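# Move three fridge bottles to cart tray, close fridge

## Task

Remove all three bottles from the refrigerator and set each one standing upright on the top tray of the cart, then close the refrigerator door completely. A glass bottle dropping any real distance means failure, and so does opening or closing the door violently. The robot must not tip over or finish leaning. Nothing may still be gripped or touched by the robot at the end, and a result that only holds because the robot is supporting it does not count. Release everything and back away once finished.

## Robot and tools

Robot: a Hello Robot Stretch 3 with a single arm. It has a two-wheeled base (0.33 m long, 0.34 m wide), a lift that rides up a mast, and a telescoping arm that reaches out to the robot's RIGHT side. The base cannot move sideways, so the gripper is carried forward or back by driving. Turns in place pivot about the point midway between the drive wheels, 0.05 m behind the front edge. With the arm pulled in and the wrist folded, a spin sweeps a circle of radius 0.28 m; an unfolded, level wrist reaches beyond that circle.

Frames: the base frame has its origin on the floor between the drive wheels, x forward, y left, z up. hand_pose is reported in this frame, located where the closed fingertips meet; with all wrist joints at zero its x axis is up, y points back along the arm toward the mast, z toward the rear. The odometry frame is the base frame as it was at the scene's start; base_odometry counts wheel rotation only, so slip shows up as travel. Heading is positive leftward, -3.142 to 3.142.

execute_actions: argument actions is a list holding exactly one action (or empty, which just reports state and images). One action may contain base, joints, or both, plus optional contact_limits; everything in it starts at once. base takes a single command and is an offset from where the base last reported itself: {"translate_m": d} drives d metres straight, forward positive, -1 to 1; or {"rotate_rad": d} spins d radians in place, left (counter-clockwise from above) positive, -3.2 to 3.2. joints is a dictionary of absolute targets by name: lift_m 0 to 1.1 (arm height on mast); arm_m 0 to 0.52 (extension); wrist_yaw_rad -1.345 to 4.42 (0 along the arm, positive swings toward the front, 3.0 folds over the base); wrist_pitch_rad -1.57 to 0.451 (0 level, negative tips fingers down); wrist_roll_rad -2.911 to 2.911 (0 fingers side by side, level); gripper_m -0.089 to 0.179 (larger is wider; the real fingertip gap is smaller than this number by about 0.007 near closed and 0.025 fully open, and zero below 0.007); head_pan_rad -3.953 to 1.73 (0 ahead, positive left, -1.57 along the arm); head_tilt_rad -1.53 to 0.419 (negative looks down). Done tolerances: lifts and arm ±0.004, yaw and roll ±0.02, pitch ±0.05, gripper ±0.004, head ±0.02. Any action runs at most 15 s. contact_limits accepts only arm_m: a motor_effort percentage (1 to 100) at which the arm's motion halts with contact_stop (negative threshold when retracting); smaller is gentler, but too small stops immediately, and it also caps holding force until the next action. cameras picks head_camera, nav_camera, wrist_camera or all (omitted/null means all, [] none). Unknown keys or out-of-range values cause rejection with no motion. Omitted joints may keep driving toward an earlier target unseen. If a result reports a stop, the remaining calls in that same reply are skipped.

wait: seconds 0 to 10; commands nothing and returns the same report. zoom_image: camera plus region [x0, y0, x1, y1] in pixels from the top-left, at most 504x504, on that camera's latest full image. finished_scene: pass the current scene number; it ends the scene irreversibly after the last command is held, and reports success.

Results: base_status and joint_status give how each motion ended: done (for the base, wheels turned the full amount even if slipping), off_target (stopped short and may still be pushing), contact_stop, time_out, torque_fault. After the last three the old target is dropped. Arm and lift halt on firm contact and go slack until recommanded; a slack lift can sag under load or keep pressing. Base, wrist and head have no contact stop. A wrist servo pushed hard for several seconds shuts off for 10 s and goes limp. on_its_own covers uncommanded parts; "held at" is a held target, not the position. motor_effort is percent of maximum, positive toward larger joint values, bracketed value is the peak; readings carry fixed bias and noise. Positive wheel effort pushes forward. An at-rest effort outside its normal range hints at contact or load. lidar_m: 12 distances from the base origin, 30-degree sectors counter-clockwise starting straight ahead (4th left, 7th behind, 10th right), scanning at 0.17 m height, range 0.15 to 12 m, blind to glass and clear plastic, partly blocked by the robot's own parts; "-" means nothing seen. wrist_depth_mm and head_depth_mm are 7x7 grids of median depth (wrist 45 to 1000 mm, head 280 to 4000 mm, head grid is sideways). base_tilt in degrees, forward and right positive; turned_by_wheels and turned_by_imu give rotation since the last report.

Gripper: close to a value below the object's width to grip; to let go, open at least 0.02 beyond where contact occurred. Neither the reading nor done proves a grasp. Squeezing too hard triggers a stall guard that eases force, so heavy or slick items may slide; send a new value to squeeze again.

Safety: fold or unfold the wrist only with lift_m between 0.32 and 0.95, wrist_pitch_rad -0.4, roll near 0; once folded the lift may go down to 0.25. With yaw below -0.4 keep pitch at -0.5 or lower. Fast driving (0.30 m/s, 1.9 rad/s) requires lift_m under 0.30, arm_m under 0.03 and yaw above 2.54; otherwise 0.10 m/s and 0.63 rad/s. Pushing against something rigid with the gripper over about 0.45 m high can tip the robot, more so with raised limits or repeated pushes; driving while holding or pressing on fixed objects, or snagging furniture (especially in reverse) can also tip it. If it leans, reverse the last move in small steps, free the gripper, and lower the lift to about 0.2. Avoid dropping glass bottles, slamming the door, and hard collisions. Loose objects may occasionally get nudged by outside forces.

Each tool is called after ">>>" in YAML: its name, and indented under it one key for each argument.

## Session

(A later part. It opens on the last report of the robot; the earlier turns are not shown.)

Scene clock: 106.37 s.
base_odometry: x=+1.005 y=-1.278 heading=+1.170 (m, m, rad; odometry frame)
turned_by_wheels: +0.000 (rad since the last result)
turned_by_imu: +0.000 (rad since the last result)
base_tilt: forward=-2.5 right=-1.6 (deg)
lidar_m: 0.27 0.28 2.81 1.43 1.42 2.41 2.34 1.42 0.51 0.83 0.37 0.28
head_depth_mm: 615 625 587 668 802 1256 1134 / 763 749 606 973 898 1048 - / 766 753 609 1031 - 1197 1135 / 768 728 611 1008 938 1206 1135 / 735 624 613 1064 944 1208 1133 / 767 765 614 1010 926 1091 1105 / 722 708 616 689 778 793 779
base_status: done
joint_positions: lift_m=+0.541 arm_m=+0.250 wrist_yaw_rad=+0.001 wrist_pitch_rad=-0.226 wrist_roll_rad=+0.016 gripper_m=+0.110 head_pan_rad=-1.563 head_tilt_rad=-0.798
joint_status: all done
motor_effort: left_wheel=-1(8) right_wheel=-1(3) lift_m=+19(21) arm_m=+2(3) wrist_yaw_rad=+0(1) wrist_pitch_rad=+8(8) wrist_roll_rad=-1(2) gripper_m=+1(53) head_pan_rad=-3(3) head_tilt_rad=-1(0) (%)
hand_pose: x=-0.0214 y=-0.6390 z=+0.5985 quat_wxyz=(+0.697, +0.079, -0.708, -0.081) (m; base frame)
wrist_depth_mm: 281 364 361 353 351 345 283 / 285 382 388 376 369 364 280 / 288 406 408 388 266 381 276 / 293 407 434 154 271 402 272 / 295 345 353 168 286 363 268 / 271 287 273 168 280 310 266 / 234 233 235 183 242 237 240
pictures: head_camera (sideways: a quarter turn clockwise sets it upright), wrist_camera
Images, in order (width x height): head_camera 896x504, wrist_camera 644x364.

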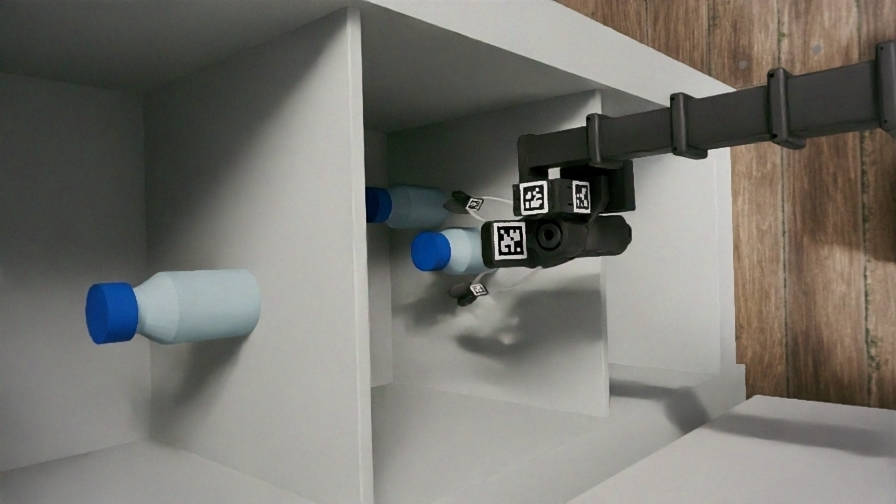

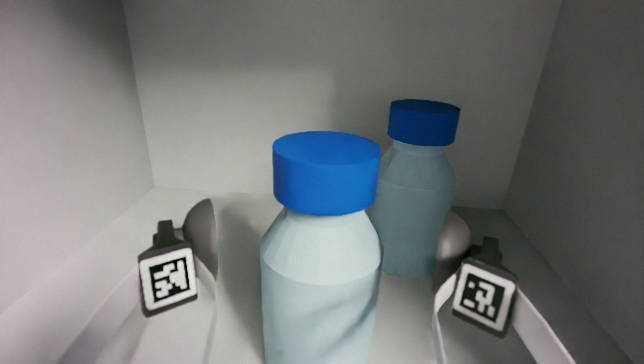

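>>> execute_actions:
  actions:
    - {"joints": {"lift_m": 0.544, "arm_m": 0.269, "gripper_m": 0.08}}
  cameras: ["wrist_camera"]

>>> execute_actions:
  actions:
    - {"joints": {"gripper_m": 0.016}}
  cameras: ["wrist_camera"]

Scene clock: 110.10 s.
base_odometry: x=+1.005 y=-1.278 heading=+1.170 (m, m, rad; odometry frame)
turned_by_wheels: +0.000 (rad since the last result)
turned_by_imu: +0.000 (rad since the last result)
base_tilt: forward=-2.5 right=-1.7 (deg)
lidar_m: 0.27 0.28 2.82 1.43 1.42 2.42 2.34 1.42 0.51 0.83 0.37 0.28
head_depth_mm: 614 624 585 667 800 1258 1128 / 763 748 607 967 898 1050 - / 768 753 610 1029 - 1205 1129 / 767 728 611 1014 1249 1205 1132 / 740 624 614 1070 945 1208 1142 / 765 762 613 1009 921 1091 1104 / 722 709 619 690 779 792 785
base_status: not commanded
joint_positions: lift_m=+0.543 arm_m=+0.269 wrist_yaw_rad=+0.001 wrist_pitch_rad=-0.226 wrist_roll_rad=+0.016 gripper_m=+0.080 head_pan_rad=-1.563 head_tilt_rad=-0.798
joint_status: all done
motor_effort: left_wheel=+0(1) right_wheel=+0(1) lift_m=+62(64) arm_m=+2(3) wrist_yaw_rad=+0(1) wrist_pitch_rad=+8(8) wrist_roll_rad=-2(1) gripper_m=+0(93) head_pan_rad=-3(3) head_tilt_rad=-1(1) (%)
hand_pose: x=-0.0214 y=-0.6580 z=+0.6012 quat_wxyz=(+0.697, +0.079, -0.708, -0.081) (m; base frame)
wrist_depth_mm: 279 348 343 337 332 328 282 / 284 365 365 357 352 346 281 / 288 387 390 378 250 366 277 / 290 408 413 138 254 389 272 / 295 351 359 142 266 361 269 / 271 283 168 151 272 301 267 / 234 238 231 155 239 248 243
pictures: wrist_camera
Images, in order (width x height): wrist_camera 644x364.

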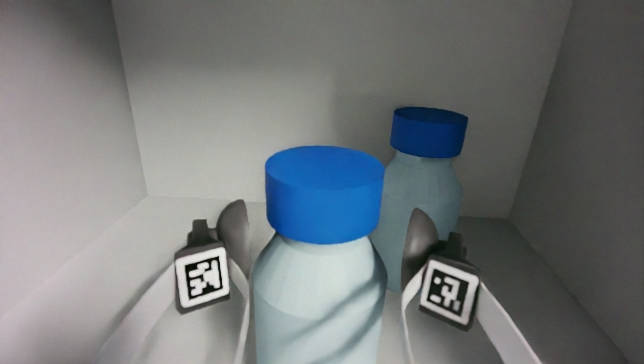

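Scene clock: 111.23 s.
base_odometry: x=+1.005 y=-1.278 heading=+1.170 (m, m, rad; odometry frame)
turned_by_wheels: +0.000 (rad since the last result)
turned_by_imu: +0.000 (rad since the last result)
base_tilt: forward=-2.4 right=-1.8 (deg)
lidar_m: 0.27 0.28 2.82 1.43 1.41 2.42 2.34 1.42 0.51 0.83 0.38 0.28
head_depth_mm: 614 626 585 666 801 1259 1133 / 765 749 606 972 898 1052 - / 771 756 610 1028 - 1204 1131 / 766 729 611 1009 1252 1197 1142 / 736 625 613 1066 945 1210 1141 / 765 767 615 1014 919 1092 1104 / 720 706 617 688 779 794 779
base_status: not commanded
joint_positions: lift_m=+0.543 arm_m=+0.269 wrist_yaw_rad=+0.004 wrist_pitch_rad=-0.219 wrist_roll_rad=+0.016 gripper_m=+0.017 head_pan_rad=-1.563 head_tilt_rad=-0.798
joint_status: all done
motor_effort: left_wheel=+0(1) right_wheel=-2(2) lift_m=+61(62) arm_m=+2(2) wrist_yaw_rad=-5(5) wrist_pitch_rad=+6(8) wrist_roll_rad=-1(1) gripper_m=-23(99) head_pan_rad=-2(3) head_tilt_rad=+0(1) (%)
hand_pose: x=-0.0204 y=-0.6586 z=+0.6029 quat_wxyz=(+0.698, +0.078, -0.708, -0.077) (m; base frame)
wrist_depth_mm: 279 345 344 338 336 326 286 / 282 366 363 357 353 346 284 / 286 386 387 377 256 363 280 / 290 402 410 143 254 388 275 / 293 357 382 143 258 365 273 / 274 287 - 153 - 305 268 / 237 239 242 156 245 252 247
pictures: wrist_camera
Images, in order (width x height): wrist_camera 644x364.

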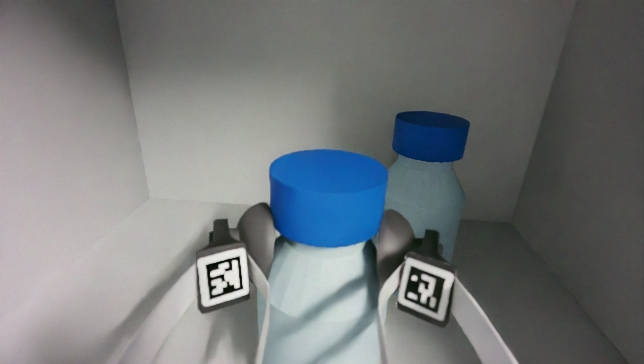

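>>> execute_actions:
  actions:
    - {"joints": {"lift_m": 0.572, "head_pan_rad": -0.5, "head_tilt_rad": -0.4}}
  cameras: []

>>> execute_actions:
  actions:
    - {"joints": {"lift_m": 0.68, "arm_m": 0.0, "head_pan_rad": 1.72, "head_tilt_rad": -0.45}}

Scene clock: 117.50 s.
base_odometry: x=+1.005 y=-1.278 heading=+1.170 (m, m, rad; odometry frame)
turned_by_wheels: +0.000 (rad since the last result)
turned_by_imu: +0.000 (rad since the last result)
base_tilt: forward=-2.5 right=-1.7 (deg)
lidar_m: 0.27 0.28 2.82 1.42 1.41 2.42 2.34 1.42 0.51 0.83 0.38 0.28
head_depth_mm: - 299 329 366 413 475 556 / - 286 304 336 375 424 490 / - - 288 310 343 384 436 / - - - 291 315 350 393 / - - - - 293 322 358 / - - - - - 298 328 / - - - - - 285 303
base_status: not commanded
joint_positions: lift_m=+0.571 arm_m=+0.269 wrist_yaw_rad=+0.001 wrist_pitch_rad=-0.260 wrist_roll_rad=+0.016 gripper_m=+0.017 head_pan_rad=-0.507 head_tilt_rad=-0.409
joint_status: all done
motor_effort: left_wheel=+1(1) right_wheel=-1(2) lift_m=+67(65) arm_m=+2(2) wrist_yaw_rad=-1(4) wrist_pitch_rad=+19(19) wrist_roll_rad=-1(1) gripper_m=-20(21) head_pan_rad=+2(29) head_tilt_rad=+2(18) (%)
hand_pose: x=-0.0212 y=-0.6551 z=+0.6208 quat_wxyz=(+0.696, +0.092, -0.706, -0.092) (m; base frame)
wrist_depth_mm: 279 345 344 339 331 327 284 / 284 368 366 357 353 346 279 / 288 389 393 385 369 367 276 / 292 406 423 151 264 391 271 / 294 364 395 157 266 380 271 / 287 305 - 154 - 324 266 / 253 256 259 152 257 271 256
pictures: none
No camera images: the call's "cameras" was empty. Leave "cameras" out to get every camera's image.

Scene clock: 120.70 s.
base_odometry: x=+1.005 y=-1.278 heading=+1.170 (m, m, rad; odometry frame)
turned_by_wheels: +0.000 (rad since the last result)
turned_by_imu: +0.000 (rad since the last result)
base_tilt: forward=-2.5 right=-1.6 (deg)
lidar_m: 0.27 0.28 2.82 1.42 1.41 2.42 2.34 1.42 0.51 0.83 0.38 0.28
head_depth_mm: 2260 2482 2665 2779 2030 1590 1328 / 2340 2499 2758 2783 2043 1608 1316 / 2337 2496 2759 2824 2050 1609 1327 / 2393 2585 2677 2037 1914 1609 1324 / 2389 2607 1790 1920 1906 1611 1334 / 2410 2600 1806 1830 1873 1633 1359 / 2470 2693 1770 1858 - - -
base_status: not commanded
joint_positions: lift_m=+0.679 arm_m=+0.000 wrist_yaw_rad=+0.000 wrist_pitch_rad=-0.261 wrist_roll_rad=+0.016 gripper_m=+0.017 head_pan_rad=+1.713 head_tilt_rad=-0.445
joint_status: all done
motor_effort: left_wheel=+0(0) right_wheel=-1(1) lift_m=+66(68) arm_m=-3(3) wrist_yaw_rad=+0(2) wrist_pitch_rad=+19(19) wrist_roll_rad=-1(1) gripper_m=-20(20) head_pan_rad=+2(29) head_tilt_rad=-2(6) (%)
hand_pose: x=-0.0214 y=-0.3866 z=+0.7286 quat_wxyz=(+0.696, +0.092, -0.706, -0.093) (m; base frame)
wrist_depth_mm: 288 400 590 585 568 440 275 / 292 406 630 619 619 426 271 / 295 412 669 671 648 419 269 / 299 416 685 152 674 408 266 / 303 424 575 157 581 401 260 / 308 422 - 154 - 389 258 / 326 372 379 152 386 358 275
pictures: head_camera (sideways: a quarter turn clockwise sets it upright), nav_camera (sideways: a quarter turn counterclockwise sets it upright), wrist_camera
Images, in order (width x height): head_camera 896x504, nav_camera 672x504, wrist_camera 644x364.

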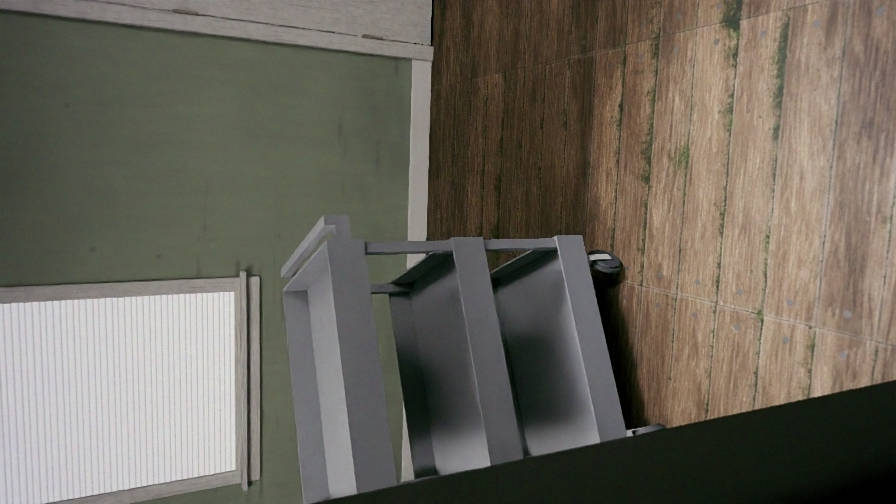

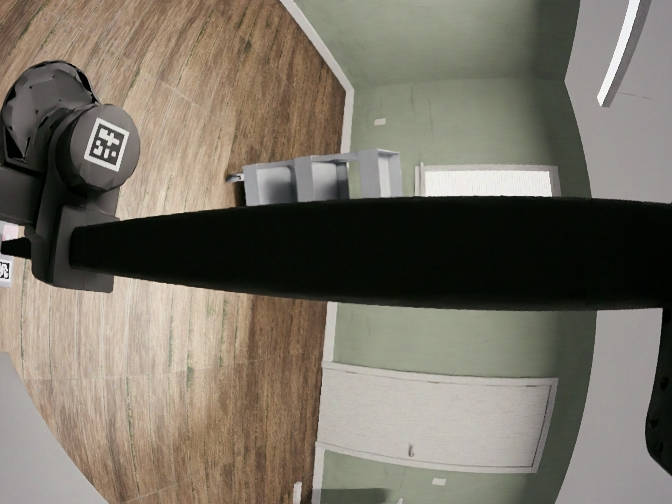

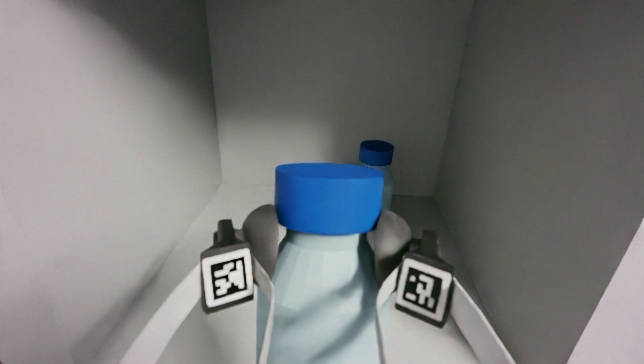

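>>> execute_actions:
  actions:
    - {"base": {"rotate_rad": -1.312}, "joints": {"lift_m": 0.85, "head_pan_rad": -1.5}}
  cameras: []

>>> execute_actions:
  actions:
    - {"base": {"translate_m": -0.635}, "joints": {"lift_m": 1.0, "arm_m": 0.48, "head_pan_rad": -3.1, "head_tilt_rad": -0.55}}

Scene clock: 146.97 s.
base_odometry: x=+1.005 y=-1.278 heading=-0.142 (m, m, rad; odometry frame)
turned_by_wheels: -1.312 (rad since the last result)
turned_by_imu: -1.342 (rad since the last result)
base_tilt: forward=-2.5 right=-1.7 (deg)
lidar_m: 0.51 0.31 0.27 0.27 0.31 2.75 1.41 2.69 2.34 2.01 0.53 0.51
head_depth_mm: 1902 2098 2237 2420 2018 1590 1322 / 1962 2141 2361 2530 2044 1660 1319 / 2034 2209 2390 2579 2085 477 - / 2079 2279 2482 2703 2065 1636 1336 / 2121 2309 2455 2545 2066 1627 1327 / 1794 1870 1972 2061 1995 1634 1339 / 1518 1565 1632 1688 1758 1634 1346
base_status: done
joint_positions: lift_m=+0.849 arm_m=+0.000 wrist_yaw_rad=+0.000 wrist_pitch_rad=-0.261 wrist_roll_rad=+0.016 gripper_m=+0.017 head_pan_rad=-1.493 head_tilt_rad=-0.445
joint_status: all done
motor_effort: left_wheel=+3(10) right_wheel=-3(5) lift_m=+66(68) arm_m=-3(4) wrist_yaw_rad=+0(1) wrist_pitch_rad=+19(19) wrist_roll_rad=-1(1) gripper_m=-20(20) head_pan_rad=-3(29) head_tilt_rad=-2(3) (%)
hand_pose: x=-0.0215 y=-0.3866 z=+0.8985 quat_wxyz=(+0.696, +0.092, -0.706, -0.093) (m; base frame)
wrist_depth_mm: 899 - - - - - - / 904 - - - - - - / 927 - - - - - - / 981 - - 152 - - - / 985 - - 158 - - - / - - - 154 - - - / - - - 152 - - -
pictures: none
No camera images: the call's "cameras" was empty. Leave "cameras" out to get every camera's image.

Scene clock: 154.40 s.
base_odometry: x=+0.376 y=-1.188 heading=-0.142 (m, m, rad; odometry frame)
turned_by_wheels: +0.000 (rad since the last result)
turned_by_imu: +0.000 (rad since the last result)
base_tilt: forward=-2.6 right=-1.7 (deg)
lidar_m: 0.87 0.63 2.61 2.17 2.43 0.85 0.77 0.78 2.17 2.17 1.88 1.08
head_depth_mm: 1746 1914 2037 - - - - / 1802 1957 2118 - - - - / 1825 2008 2168 - - - - / 1883 2103 1265 1030 - - - / 1944 2133 1245 1014 1271 - - / 2001 2196 1245 884 1279 - - / 2065 2290 2443 947 1183 - -
base_status: done
joint_positions: lift_m=+0.999 arm_m=+0.480 wrist_yaw_rad=+0.000 wrist_pitch_rad=-0.262 wrist_roll_rad=+0.016 gripper_m=+0.017 head_pan_rad=-3.093 head_tilt_rad=-0.543
joint_status: all done
motor_effort: left_wheel=+3(3) right_wheel=-2(7) lift_m=+66(67) arm_m=+2(1) wrist_yaw_rad=+0(0) wrist_pitch_rad=+19(19) wrist_roll_rad=-1(1) gripper_m=-20(20) head_pan_rad=-3(30) head_tilt_rad=-2(9) (%)
hand_pose: x=-0.0215 y=-0.8660 z=+1.0484 quat_wxyz=(+0.696, +0.092, -0.706, -0.093) (m; base frame)
wrist_depth_mm: - - - - - - - / - - - - - - - / - - - - - - - / - - - 151 - - - / - - - 157 - - - / - - - 155 - - - / - - - 152 - - -
pictures: head_camera (sideways: a quarter turn clockwise sets it upright), nav_camera (sideways: a quarter turn counterclockwise sets it upright), wrist_camera
Images, in order (width x height): head_camera 896x504, nav_camera 672x504, wrist_camera 644x364.

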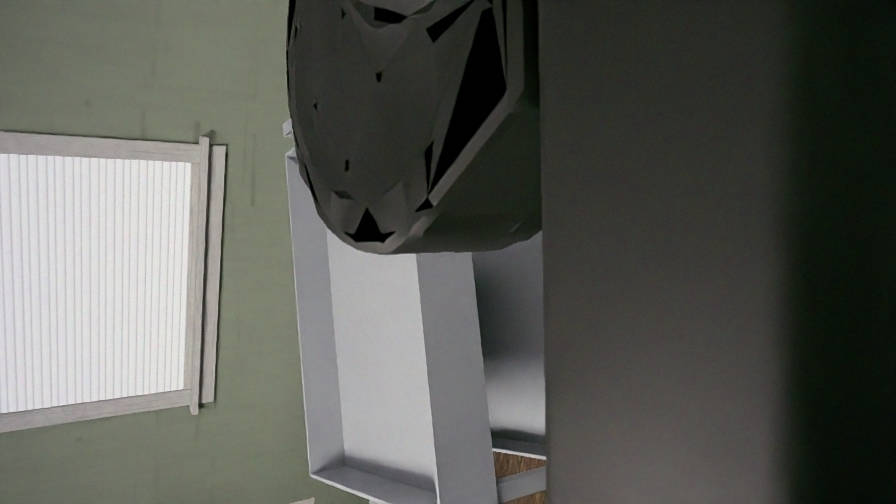

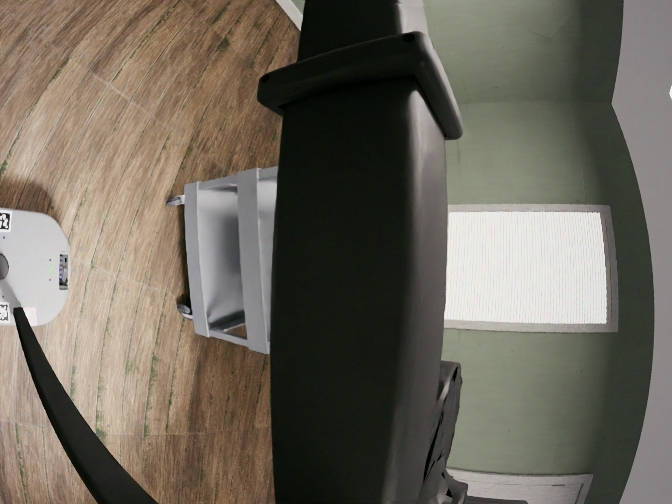

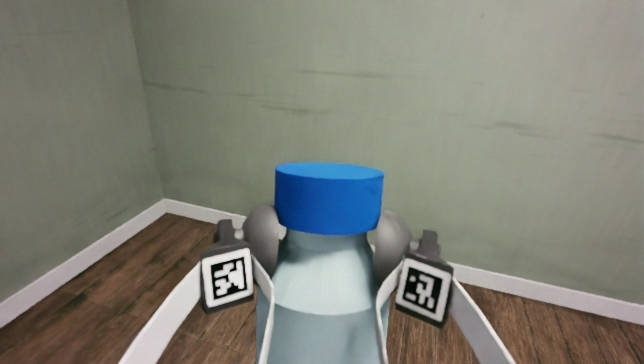

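>>> execute_actions:
  actions:
    - {"base": {"rotate_rad": -1.52}, "joints": {"lift_m": 0.98, "arm_m": 0.5, "head_pan_rad": -1.6, "head_tilt_rad": -0.5}}
  cameras: ["head_camera", "wrist_camera"]

Scene clock: 159.27 s.
base_odometry: x=+0.376 y=-1.188 heading=-1.661 (m, m, rad; odometry frame)
turned_by_wheels: -1.520 (rad since the last result)
turned_by_imu: -1.554 (rad since the last result)
base_tilt: forward=-2.5 right=-1.6 (deg)
lidar_m: 2.18 1.84 1.08 0.81 0.74 2.59 2.18 2.37 0.83 0.77 0.78 2.17
head_depth_mm: 1735 1895 2039 - 1833 1515 1264 / 1780 1940 - 957 1724 1443 1270 / 1810 1960 1264 1026 1208 1345 1274 / 1846 1979 1263 1028 1210 1319 1275 / 1906 2056 1754 986 1218 1282 1258 / 1944 2160 2287 989 1235 1285 1207 / 1995 2226 2342 1002 1151 1113 1289
base_status: done
joint_positions: lift_m=+0.981 arm_m=+0.500 wrist_yaw_rad=-0.001 wrist_pitch_rad=-0.262 wrist_roll_rad=+0.016 gripper_m=+0.017 head_pan_rad=-1.607 head_tilt_rad=-0.507
joint_status: all done
motor_effort: left_wheel=+2(10) right_wheel=-3(9) lift_m=+24(63) arm_m=+1(3) wrist_yaw_rad=+1(3) wrist_pitch_rad=+19(19) wrist_roll_rad=-1(1) gripper_m=-20(21) head_pan_rad=+2(28) head_tilt_rad=+1(8) (%)
hand_pose: x=-0.0217 y=-0.8860 z=+1.0297 quat_wxyz=(+0.696, +0.091, -0.706, -0.094) (m; base frame)
wrist_depth_mm: - - - - - - - / - - - - - - - / - - - - - - - / - - - 152 - - - / 522 539 550 157 577 526 - / 443 469 - 154 - 439 - / 385 390 388 152 398 388 341
pictures: head_camera (sideways: a quarter turn clockwise sets it upright), wrist_camera
Images, in order (width x height): head_camera 896x504, wrist_camera 644x364.

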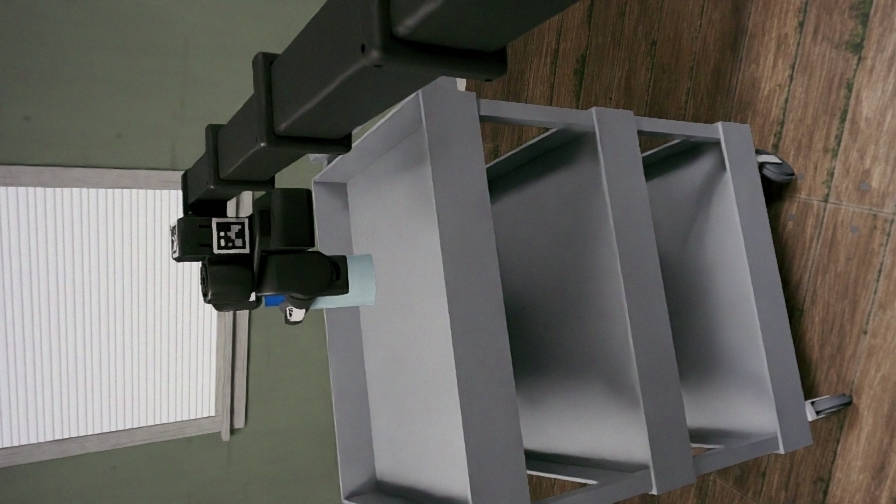

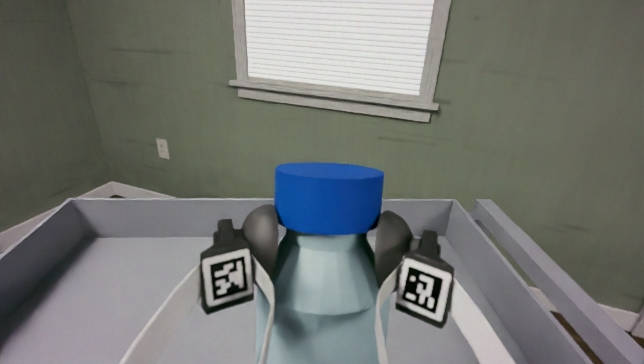

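>>> execute_actions:
  actions:
    - {"base": {"rotate_rad": -0.09}, "joints": {"lift_m": 0.853, "arm_m": 0.518}}
  cameras: ["head_camera", "wrist_camera"]

Scene clock: 164.63 s.
base_odometry: x=+0.376 y=-1.188 heading=-1.751 (m, m, rad; odometry frame)
turned_by_wheels: -0.090 (rad since the last result)
turned_by_imu: -0.092 (rad since the last result)
base_tilt: forward=-2.6 right=-1.7 (deg)
lidar_m: 2.17 1.94 1.08 0.95 0.84 2.61 2.18 2.50 2.14 0.77 0.78 2.18
head_depth_mm: 1740 1925 2114 2286 2019 - 1221 / 1791 1947 2177 2278 - 1475 1262 / 1802 1993 2135 931 1177 1354 1282 / 1821 1982 2159 905 1207 1318 1276 / 1850 2024 2166 892 1223 1284 1244 / 1888 2047 2206 991 1215 1262 1222 / 1910 2119 2276 995 1190 1073 1200
base_status: done
joint_positions: lift_m=+0.854 arm_m=+0.517 wrist_yaw_rad=+0.000 wrist_pitch_rad=-0.245 wrist_roll_rad=+0.016 gripper_m=+0.017 head_pan_rad=-1.607 head_tilt_rad=-0.507
joint_status: all done
motor_effort: left_wheel=+3(12) right_wheel=-3(9) lift_m=+20(21) arm_m=+2(1) wrist_yaw_rad=+0(4) wrist_pitch_rad=+14(19) wrist_roll_rad=-1(1) gripper_m=-20(19) head_pan_rad=+2(2) head_tilt_rad=+2(3) (%)
hand_pose: x=-0.0216 y=-0.9046 z=+0.9068 quat_wxyz=(+0.696, +0.086, -0.707, -0.088) (m; base frame)
wrist_depth_mm: - - - - - - - / - - - - - - - / - - - 509 - - - / 453 469 496 153 431 400 - / 361 369 391 158 385 298 - / 295 299 - 154 - 277 229 / 248 251 247 151 253 253 209
pictures: head_camera (sideways: a quarter turn clockwise sets it upright), wrist_camera
Images, in order (width x height): head_camera 896x504, wrist_camera 644x364.

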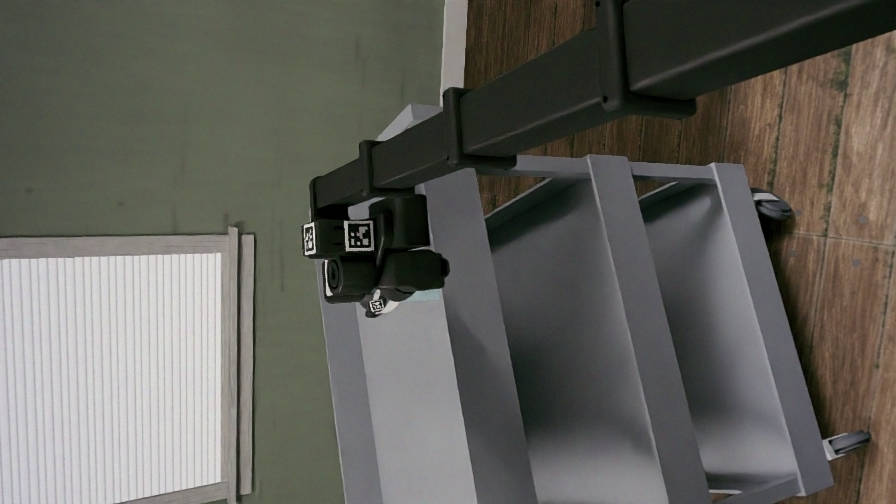

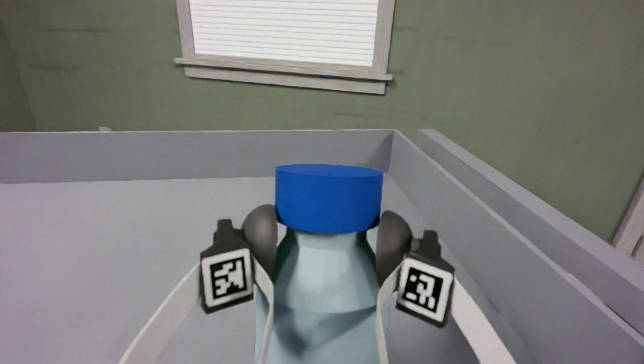

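>>> execute_actions:
  actions:
    - {"joints": {"lift_m": 0.846, "gripper_m": 0.1, "head_pan_rad": 0.3}}

Scene clock: 168.20 s.
base_odometry: x=+0.376 y=-1.188 heading=-1.751 (m, m, rad; odometry frame)
turned_by_wheels: +0.000 (rad since the last result)
turned_by_imu: +0.000 (rad since the last result)
base_tilt: forward=-2.5 right=-1.7 (deg)
lidar_m: 2.17 1.94 1.08 0.95 0.84 2.60 2.18 2.50 2.14 0.77 0.78 2.18
head_depth_mm: 1804 1962 2162 2294 1891 1523 1270 / 1896 2054 2263 2402 1897 1531 1277 / 1967 2141 2385 2534 1893 1524 1274 / 2089 2268 2532 2545 1899 1532 1273 / 2155 2413 2712 2561 1917 1539 1280 / 2229 2379 2563 2520 1935 1552 1291 / 1976 2085 2214 2305 1946 1561 1295
base_status: not commanded
joint_positions: lift_m=+0.847 arm_m=+0.517 wrist_yaw_rad=-0.002 wrist_pitch_rad=-0.223 wrist_roll_rad=+0.016 gripper_m=+0.100 head_pan_rad=+0.293 head_tilt_rad=-0.507
joint_status: all done
motor_effort: left_wheel=+4(4) right_wheel=-2(3) lift_m=+19(15) arm_m=+2(1) wrist_yaw_rad=+2(4) wrist_pitch_rad=+7(14) wrist_roll_rad=-1(1) gripper_m=+1(93) head_pan_rad=+2(28) head_tilt_rad=+2(2) (%)
hand_pose: x=-0.0219 y=-0.9064 z=+0.9051 quat_wxyz=(+0.697, +0.078, -0.708, -0.080) (m; base frame)
wrist_depth_mm: - - - - - - - / - - - - - - - / - - - - - - - / 451 469 489 511 448 423 - / 366 377 352 125 382 301 - / 295 310 280 104 290 249 228 / 248 251 244 110 254 252 205
pictures: head_camera (sideways: a quarter turn clockwise sets it upright), nav_camera (sideways: a quarter turn counterclockwise sets it upright), wrist_camera
Images, in order (width x height): head_camera 896x504, nav_camera 672x504, wrist_camera 644x364.

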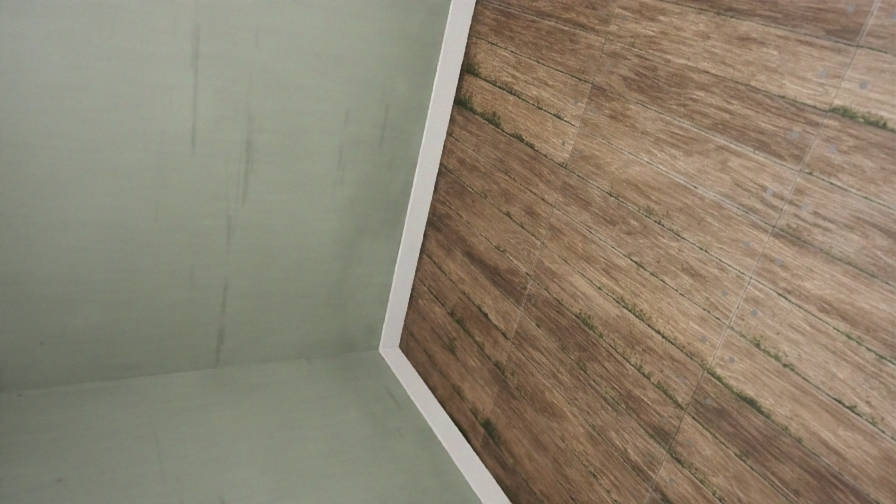

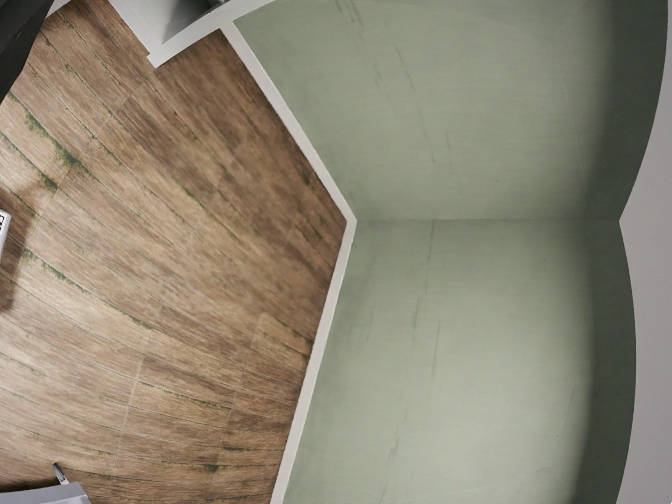

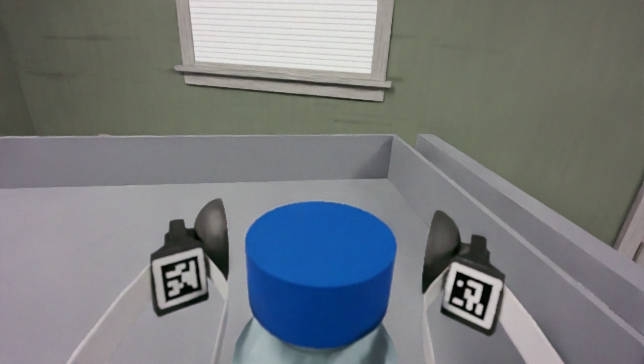

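>>> execute_actions:
  actions: []
  cameras: ["wrist_camera"]

Scene clock: 169.70 s.
base_odometry: x=+0.376 y=-1.188 heading=-1.751 (m, m, rad; odometry frame)
turned_by_wheels: +0.000 (rad since the last result)
turned_by_imu: +0.000 (rad since the last result)
base_tilt: forward=-2.5 right=-1.6 (deg)
lidar_m: 2.17 1.94 1.08 0.96 0.84 2.60 2.18 2.50 2.14 0.77 0.78 2.18
head_depth_mm: 1800 1968 2111 2319 1898 1510 1264 / 1883 2055 2257 2402 1919 1533 1270 / 1961 2183 2385 2552 1911 1525 1272 / 2088 2282 2531 2550 1898 1526 1286 / 2171 2402 2715 2565 1927 1546 1285 / 2201 2365 2517 2514 1943 1546 1286 / 1971 2099 2201 2302 1948 1543 1292
base_status: not commanded
joint_positions: lift_m=+0.847 arm_m=+0.517 wrist_yaw_rad=-0.002 wrist_pitch_rad=-0.223 wrist_roll_rad=+0.016 gripper_m=+0.100 head_pan_rad=+0.293 head_tilt_rad=-0.507
joint_status: all done
motor_effort: left_wheel=+3(4) right_wheel=-3(3) lift_m=+19(15) arm_m=+2(1) wrist_yaw_rad=+2(4) wrist_pitch_rad=+7(14) wrist_roll_rad=-1(1) gripper_m=+1(93) head_pan_rad=+2(28) head_tilt_rad=+1(2) (%)
hand_pose: x=-0.0219 y=-0.9064 z=+0.9051 quat_wxyz=(+0.697, +0.078, -0.708, -0.080) (m; base frame)
wrist_depth_mm: - - - - - - - / - - - - - - - / - - - - - - - / 454 466 486 513 445 424 - / 367 375 355 125 386 302 - / 294 310 282 104 291 249 228 / 249 252 245 110 253 254 205
pictures: wrist_camera
Images, in order (width x height): wrist_camera 644x364.

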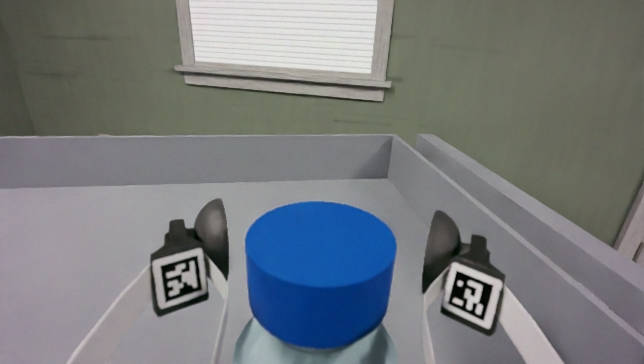

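>>> execute_actions:
  actions:
    - {"joints": {"lift_m": 0.92, "arm_m": 0.49, "head_pan_rad": -0.6}}
  cameras: ["wrist_camera"]

>>> execute_actions:
  actions:
    - {"base": {"rotate_rad": 1.809}, "joints": {"lift_m": 1.0, "arm_m": 0.3, "head_pan_rad": -3.3, "gripper_m": 0.11}}
  cameras: ["head_camera"]

Scene clock: 185.33 s.
base_odometry: x=+0.376 y=-1.188 heading=-1.751 (m, m, rad; odometry frame)
turned_by_wheels: +0.000 (rad since the last result)
turned_by_imu: +0.000 (rad since the last result)
base_tilt: forward=-2.6 right=-1.7 (deg)
lidar_m: 2.17 1.94 1.08 0.96 0.84 2.60 2.18 2.49 2.14 0.77 0.78 2.18
head_depth_mm: 2304 2556 2841 2533 1879 1477 1214 / 2168 2446 2680 2528 1906 1516 1274 / 2094 2288 2536 2549 1901 1517 1272 / 2008 2218 2441 2545 1908 1544 1278 / 1927 2122 2324 2483 1910 1532 1279 / 1852 2003 2214 2364 1944 1541 1290 / 1796 1941 2114 2309 1945 1549 1289
base_status: not commanded
joint_positions: lift_m=+0.919 arm_m=+0.490 wrist_yaw_rad=-0.001 wrist_pitch_rad=-0.223 wrist_roll_rad=+0.016 gripper_m=+0.100 head_pan_rad=-0.593 head_tilt_rad=-0.507
joint_status: all done
motor_effort: left_wheel=+4(3) right_wheel=-3(3) lift_m=+62(64) arm_m=-3(5) wrist_yaw_rad=+2(1) wrist_pitch_rad=+7(7) wrist_roll_rad=-1(1) gripper_m=+0(0) head_pan_rad=-3(29) head_tilt_rad=+2(1) (%)
hand_pose: x=-0.0219 y=-0.8798 z=+0.9778 quat_wxyz=(+0.697, +0.078, -0.708, -0.080) (m; base frame)
wrist_depth_mm: - - - - - - - / - - - - - - - / - - - - - - - / 500 520 546 578 590 - - / 493 499 514 524 509 - - / 398 417 404 414 421 336 - / 332 336 340 172 350 305 288
pictures: wrist_camera
Images, in order (width x height): wrist_camera 644x364.

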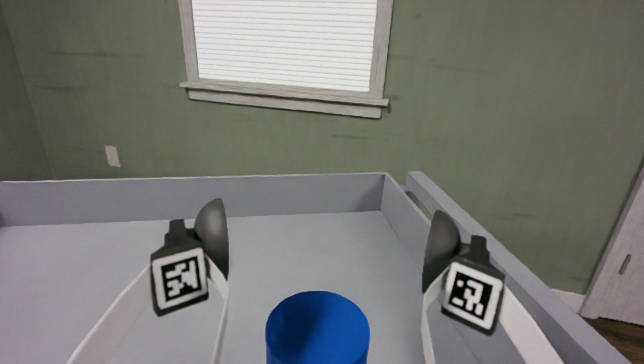

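Scene clock: 189.13 s.
base_odometry: x=+0.376 y=-1.188 heading=+0.058 (m, m, rad; odometry frame)
turned_by_wheels: +1.809 (rad since the last result)
turned_by_imu: +1.850 (rad since the last result)
base_tilt: forward=-2.5 right=-1.7 (deg)
lidar_m: 0.66 0.63 2.60 2.18 2.22 0.80 0.77 2.29 2.17 2.23 1.73 1.08
head_depth_mm: 1740 1901 - - - - - / 1777 1947 2078 - - - - / 1826 2023 2162 - - - - / 1882 2071 2236 - - - - / 1942 2135 2332 - - - - / 1997 2205 2351 992 1270 - - / 2064 2294 2475 966 1205 - -
base_status: done
joint_positions: lift_m=+0.999 arm_m=+0.300 wrist_yaw_rad=+0.000 wrist_pitch_rad=-0.223 wrist_roll_rad=+0.016 gripper_m=+0.110 head_pan_rad=-3.293 head_tilt_rad=-0.507
joint_status: all done
motor_effort: left_wheel=-2(8) right_wheel=+1(5) lift_m=+62(66) arm_m=-3(5) wrist_yaw_rad=+0(2) wrist_pitch_rad=+7(7) wrist_roll_rad=-1(1) gripper_m=+1(53) head_pan_rad=-3(29) head_tilt_rad=+2(2) (%)
hand_pose: x=-0.0216 y=-0.6898 z=+1.0578 quat_wxyz=(+0.697, +0.078, -0.708, -0.080) (m; base frame)
wrist_depth_mm: - - - - - - - / - - - - - - - / - - - - - - - / - - - - - - - / - - - - - - - / - - - - - - - / - - - - - - -
pictures: head_camera (sideways: a quarter turn clockwise sets it upright)
Images, in order (width x height): head_camera 896x504.

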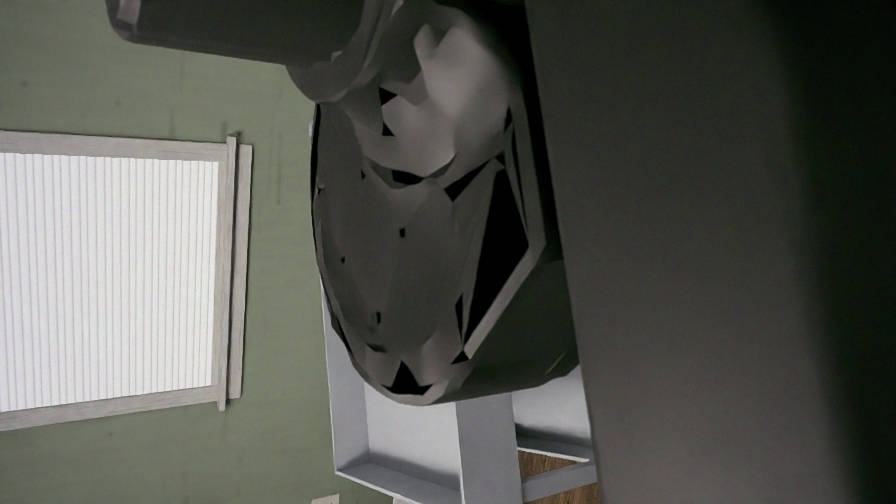

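>>> execute_actions:
  actions:
    - {"base": {"translate_m": 0.485}, "joints": {"arm_m": 0.19, "head_pan_rad": -1.57, "head_tilt_rad": -0.45}}
  cameras: []

>>> execute_actions:
  actions:
    - {"base": {"rotate_rad": 1.111}}
  cameras: ["head_camera", "wrist_camera"]

Scene clock: 196.97 s.
base_odometry: x=+0.861 y=-1.160 heading=+0.057 (m, m, rad; odometry frame)
turned_by_wheels: +0.000 (rad since the last result)
turned_by_imu: +0.000 (rad since the last result)
base_tilt: forward=-2.5 right=-1.7 (deg)
lidar_m: 0.32 0.23 0.22 2.12 2.68 1.30 1.26 2.52 2.39 1.80 0.70 0.84
head_depth_mm: 1989 2138 - - 2006 1578 1300 / 2077 2224 - - 1969 1580 1304 / 2154 2323 - - 1924 1590 1316 / 2228 2442 2606 - 1966 1603 1311 / 2044 2196 2345 2403 2042 1608 1325 / 1754 1839 1945 2058 2010 1606 1317 / 1538 1593 1665 1746 1858 1619 1330
base_status: done
joint_positions: lift_m=+0.999 arm_m=+0.190 wrist_yaw_rad=+0.000 wrist_pitch_rad=-0.223 wrist_roll_rad=+0.016 gripper_m=+0.110 head_pan_rad=-1.577 head_tilt_rad=-0.458
joint_status: all done
motor_effort: left_wheel=-4(3) right_wheel=+2(4) lift_m=+63(62) arm_m=-3(3) wrist_yaw_rad=+0(0) wrist_pitch_rad=+7(7) wrist_roll_rad=-1(1) gripper_m=+0(2) head_pan_rad=+2(29) head_tilt_rad=+2(7) (%)
hand_pose: x=-0.0216 y=-0.5798 z=+1.0578 quat_wxyz=(+0.697, +0.078, -0.708, -0.080) (m; base frame)
wrist_depth_mm: 838 - - - - - - / 859 - - - - - - / 889 - - - - - - / 903 - - - - - - / 927 - - - - - - / 973 - - - - - - / 975 - - - - - -
pictures: none
No camera images: the call's "cameras" was empty. Leave "cameras" out to get every camera's image.

Scene clock: 199.67 s.
base_odometry: x=+0.861 y=-1.160 heading=+1.168 (m, m, rad; odometry frame)
turned_by_wheels: +1.111 (rad since the last result)
turned_by_imu: +1.136 (rad since the last result)
base_tilt: forward=-2.5 right=-1.7 (deg)
lidar_m: 0.22 2.10 2.63 1.28 1.27 2.46 2.40 1.68 0.70 0.67 0.30 0.22
head_depth_mm: 725 749 - - 805 888 1026 / 883 960 - - 1122 1023 1147 / 882 973 - - 1139 1002 1189 / 870 966 1039 - 1191 1007 1190 / 870 965 1037 800 1203 1013 1161 / 835 891 862 763 802 866 932 / 551 575 613 649 668 649 632
base_status: done
joint_positions: lift_m=+0.999 arm_m=+0.190 wrist_yaw_rad=+0.000 wrist_pitch_rad=-0.223 wrist_roll_rad=+0.016 gripper_m=+0.110 head_pan_rad=-1.577 head_tilt_rad=-0.458
joint_status: not commanded
motor_effort: left_wheel=-2(9) right_wheel=+1(4) lift_m=+62(62) arm_m=-4(3) wrist_yaw_rad=+0(0) wrist_pitch_rad=+7(7) wrist_roll_rad=-1(1) gripper_m=+0(1) head_pan_rad=+2(3) head_tilt_rad=+3(2) (%)
hand_pose: x=-0.0216 y=-0.5798 z=+1.0578 quat_wxyz=(+0.697, +0.078, -0.708, -0.080) (m; base frame)
wrist_depth_mm: 221 307 544 576 560 551 352 / 225 311 566 618 597 547 348 / 227 317 582 636 637 531 342 / 235 323 522 415 586 522 339 / 250 308 421 422 438 441 333 / 265 290 336 340 343 370 328 / 292 340 493 305 306 291 293
pictures: head_camera (sideways: a quarter turn clockwise sets it upright), wrist_camera
Images, in order (width x height): head_camera 896x504, wrist_camera 644x364.

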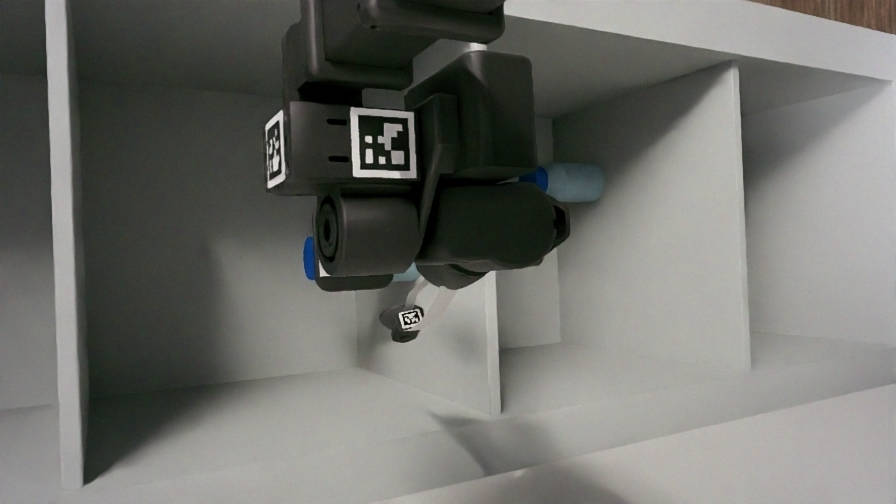

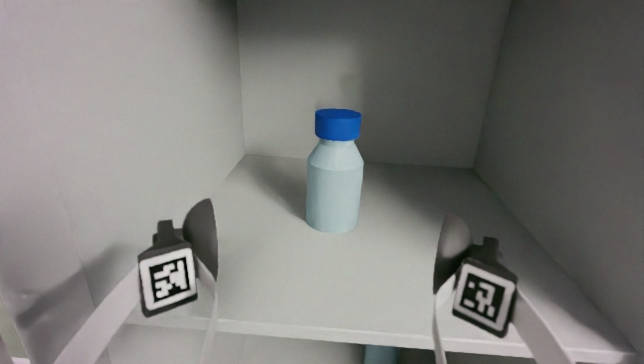

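>>> zoom_image:
  camera: "wrist_camera"
  region: [280, 90, 400, 240]

Region (280, 90, 400, 240) of wrist_camera's 644x364 image, scaled by 3.360; it fills the left 403 columns of this view, and the rest is white.

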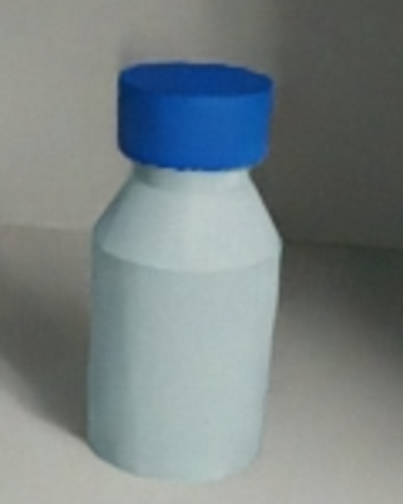

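>>> execute_actions:
  actions:
    - {"base": {"translate_m": -0.005}, "joints": {"lift_m": 0.968, "arm_m": 0.465, "gripper_m": 0.095}}
  cameras: ["wrist_camera"]

Scene clock: 208.40 s.
base_odometry: x=+0.859 y=-1.165 heading=+1.168 (m, m, rad; odometry frame)
turned_by_wheels: +0.000 (rad since the last result)
turned_by_imu: -0.001 (rad since the last result)
base_tilt: forward=-2.6 right=-1.6 (deg)
lidar_m: 0.22 2.11 2.63 1.28 1.27 2.46 2.39 1.67 0.69 0.67 0.31 0.23
head_depth_mm: 711 732 745 - 840 886 1030 / 885 961 - 786 1142 1002 1144 / 883 968 - 831 1144 1005 1185 / 867 967 - 834 1245 1004 1190 / 868 965 1041 843 1197 1016 1162 / 855 918 886 777 824 881 937 / 564 590 621 660 683 666 648
base_status: done
joint_positions: lift_m=+0.969 arm_m=+0.465 wrist_yaw_rad=+0.000 wrist_pitch_rad=-0.223 wrist_roll_rad=+0.016 gripper_m=+0.095 head_pan_rad=-1.577 head_tilt_rad=-0.458
joint_status: all done
motor_effort: left_wheel=-3(9) right_wheel=+1(2) lift_m=+19(59) arm_m=+2(1) wrist_yaw_rad=+0(0) wrist_pitch_rad=+7(7) wrist_roll_rad=-1(1) gripper_m=+0(68) head_pan_rad=+2(2) head_tilt_rad=+3(2) (%)
hand_pose: x=-0.0216 y=-0.8542 z=+1.0271 quat_wxyz=(+0.697, +0.078, -0.708, -0.080) (m; base frame)
wrist_depth_mm: 221 303 331 326 321 315 310 / 225 310 351 342 339 334 325 / 227 314 376 368 358 352 342 / 229 320 400 143 382 377 340 / 232 313 355 119 339 387 337 / 235 284 268 134 278 308 302 / 227 240 233 133 239 247 255
pictures: wrist_camera
Images, in order (width x height): wrist_camera 644x364.

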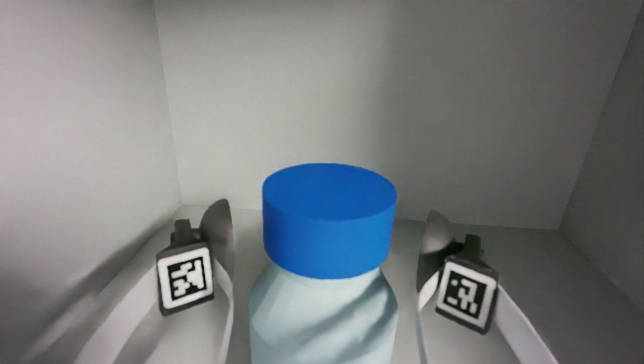

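>>> execute_actions:
  actions:
    - {"joints": {"arm_m": 0.454, "gripper_m": 0.016}}
  cameras: ["wrist_camera"]

Scene clock: 212.03 s.
base_odometry: x=+0.859 y=-1.165 heading=+1.168 (m, m, rad; odometry frame)
turned_by_wheels: +0.000 (rad since the last result)
turned_by_imu: +0.000 (rad since the last result)
base_tilt: forward=-2.5 right=-1.7 (deg)
lidar_m: 0.22 2.12 2.62 1.28 1.27 2.46 2.39 1.67 0.69 0.67 0.31 0.23
head_depth_mm: 711 733 745 - 841 890 1029 / 877 960 - 787 1135 999 1132 / 878 959 - 834 1144 1004 1181 / 869 964 - 838 1240 1005 1181 / 866 965 1044 841 1204 1014 1166 / 856 921 888 777 829 882 940 / 564 590 622 659 685 666 649
base_status: not commanded
joint_positions: lift_m=+0.969 arm_m=+0.454 wrist_yaw_rad=+0.000 wrist_pitch_rad=-0.218 wrist_roll_rad=+0.016 gripper_m=+0.017 head_pan_rad=-1.577 head_tilt_rad=-0.458
joint_status: all done
motor_effort: left_wheel=-2(2) right_wheel=+1(1) lift_m=+20(19) arm_m=-3(4) wrist_yaw_rad=+0(0) wrist_pitch_rad=+6(7) wrist_roll_rad=-1(1) gripper_m=-24(99) head_pan_rad=+2(2) head_tilt_rad=+2(2) (%)
hand_pose: x=-0.0216 y=-0.8443 z=+1.0284 quat_wxyz=(+0.698, +0.077, -0.708, -0.078) (m; base frame)
wrist_depth_mm: 221 305 340 334 329 324 320 / 223 310 359 355 348 344 334 / 227 316 385 379 370 365 344 / 230 319 409 146 391 386 338 / 231 326 363 129 371 388 335 / 235 288 159 143 - 308 301 / 227 240 235 142 242 255 259
pictures: wrist_camera
Images, in order (width x height): wrist_camera 644x364.

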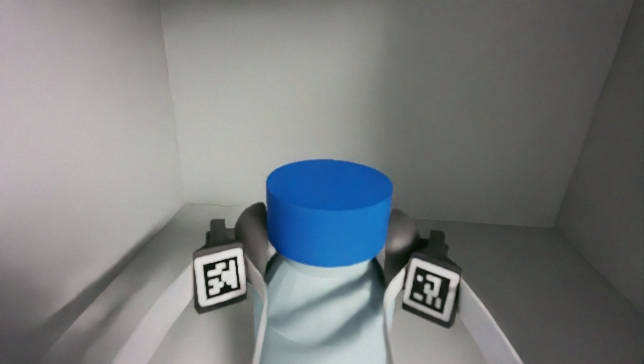

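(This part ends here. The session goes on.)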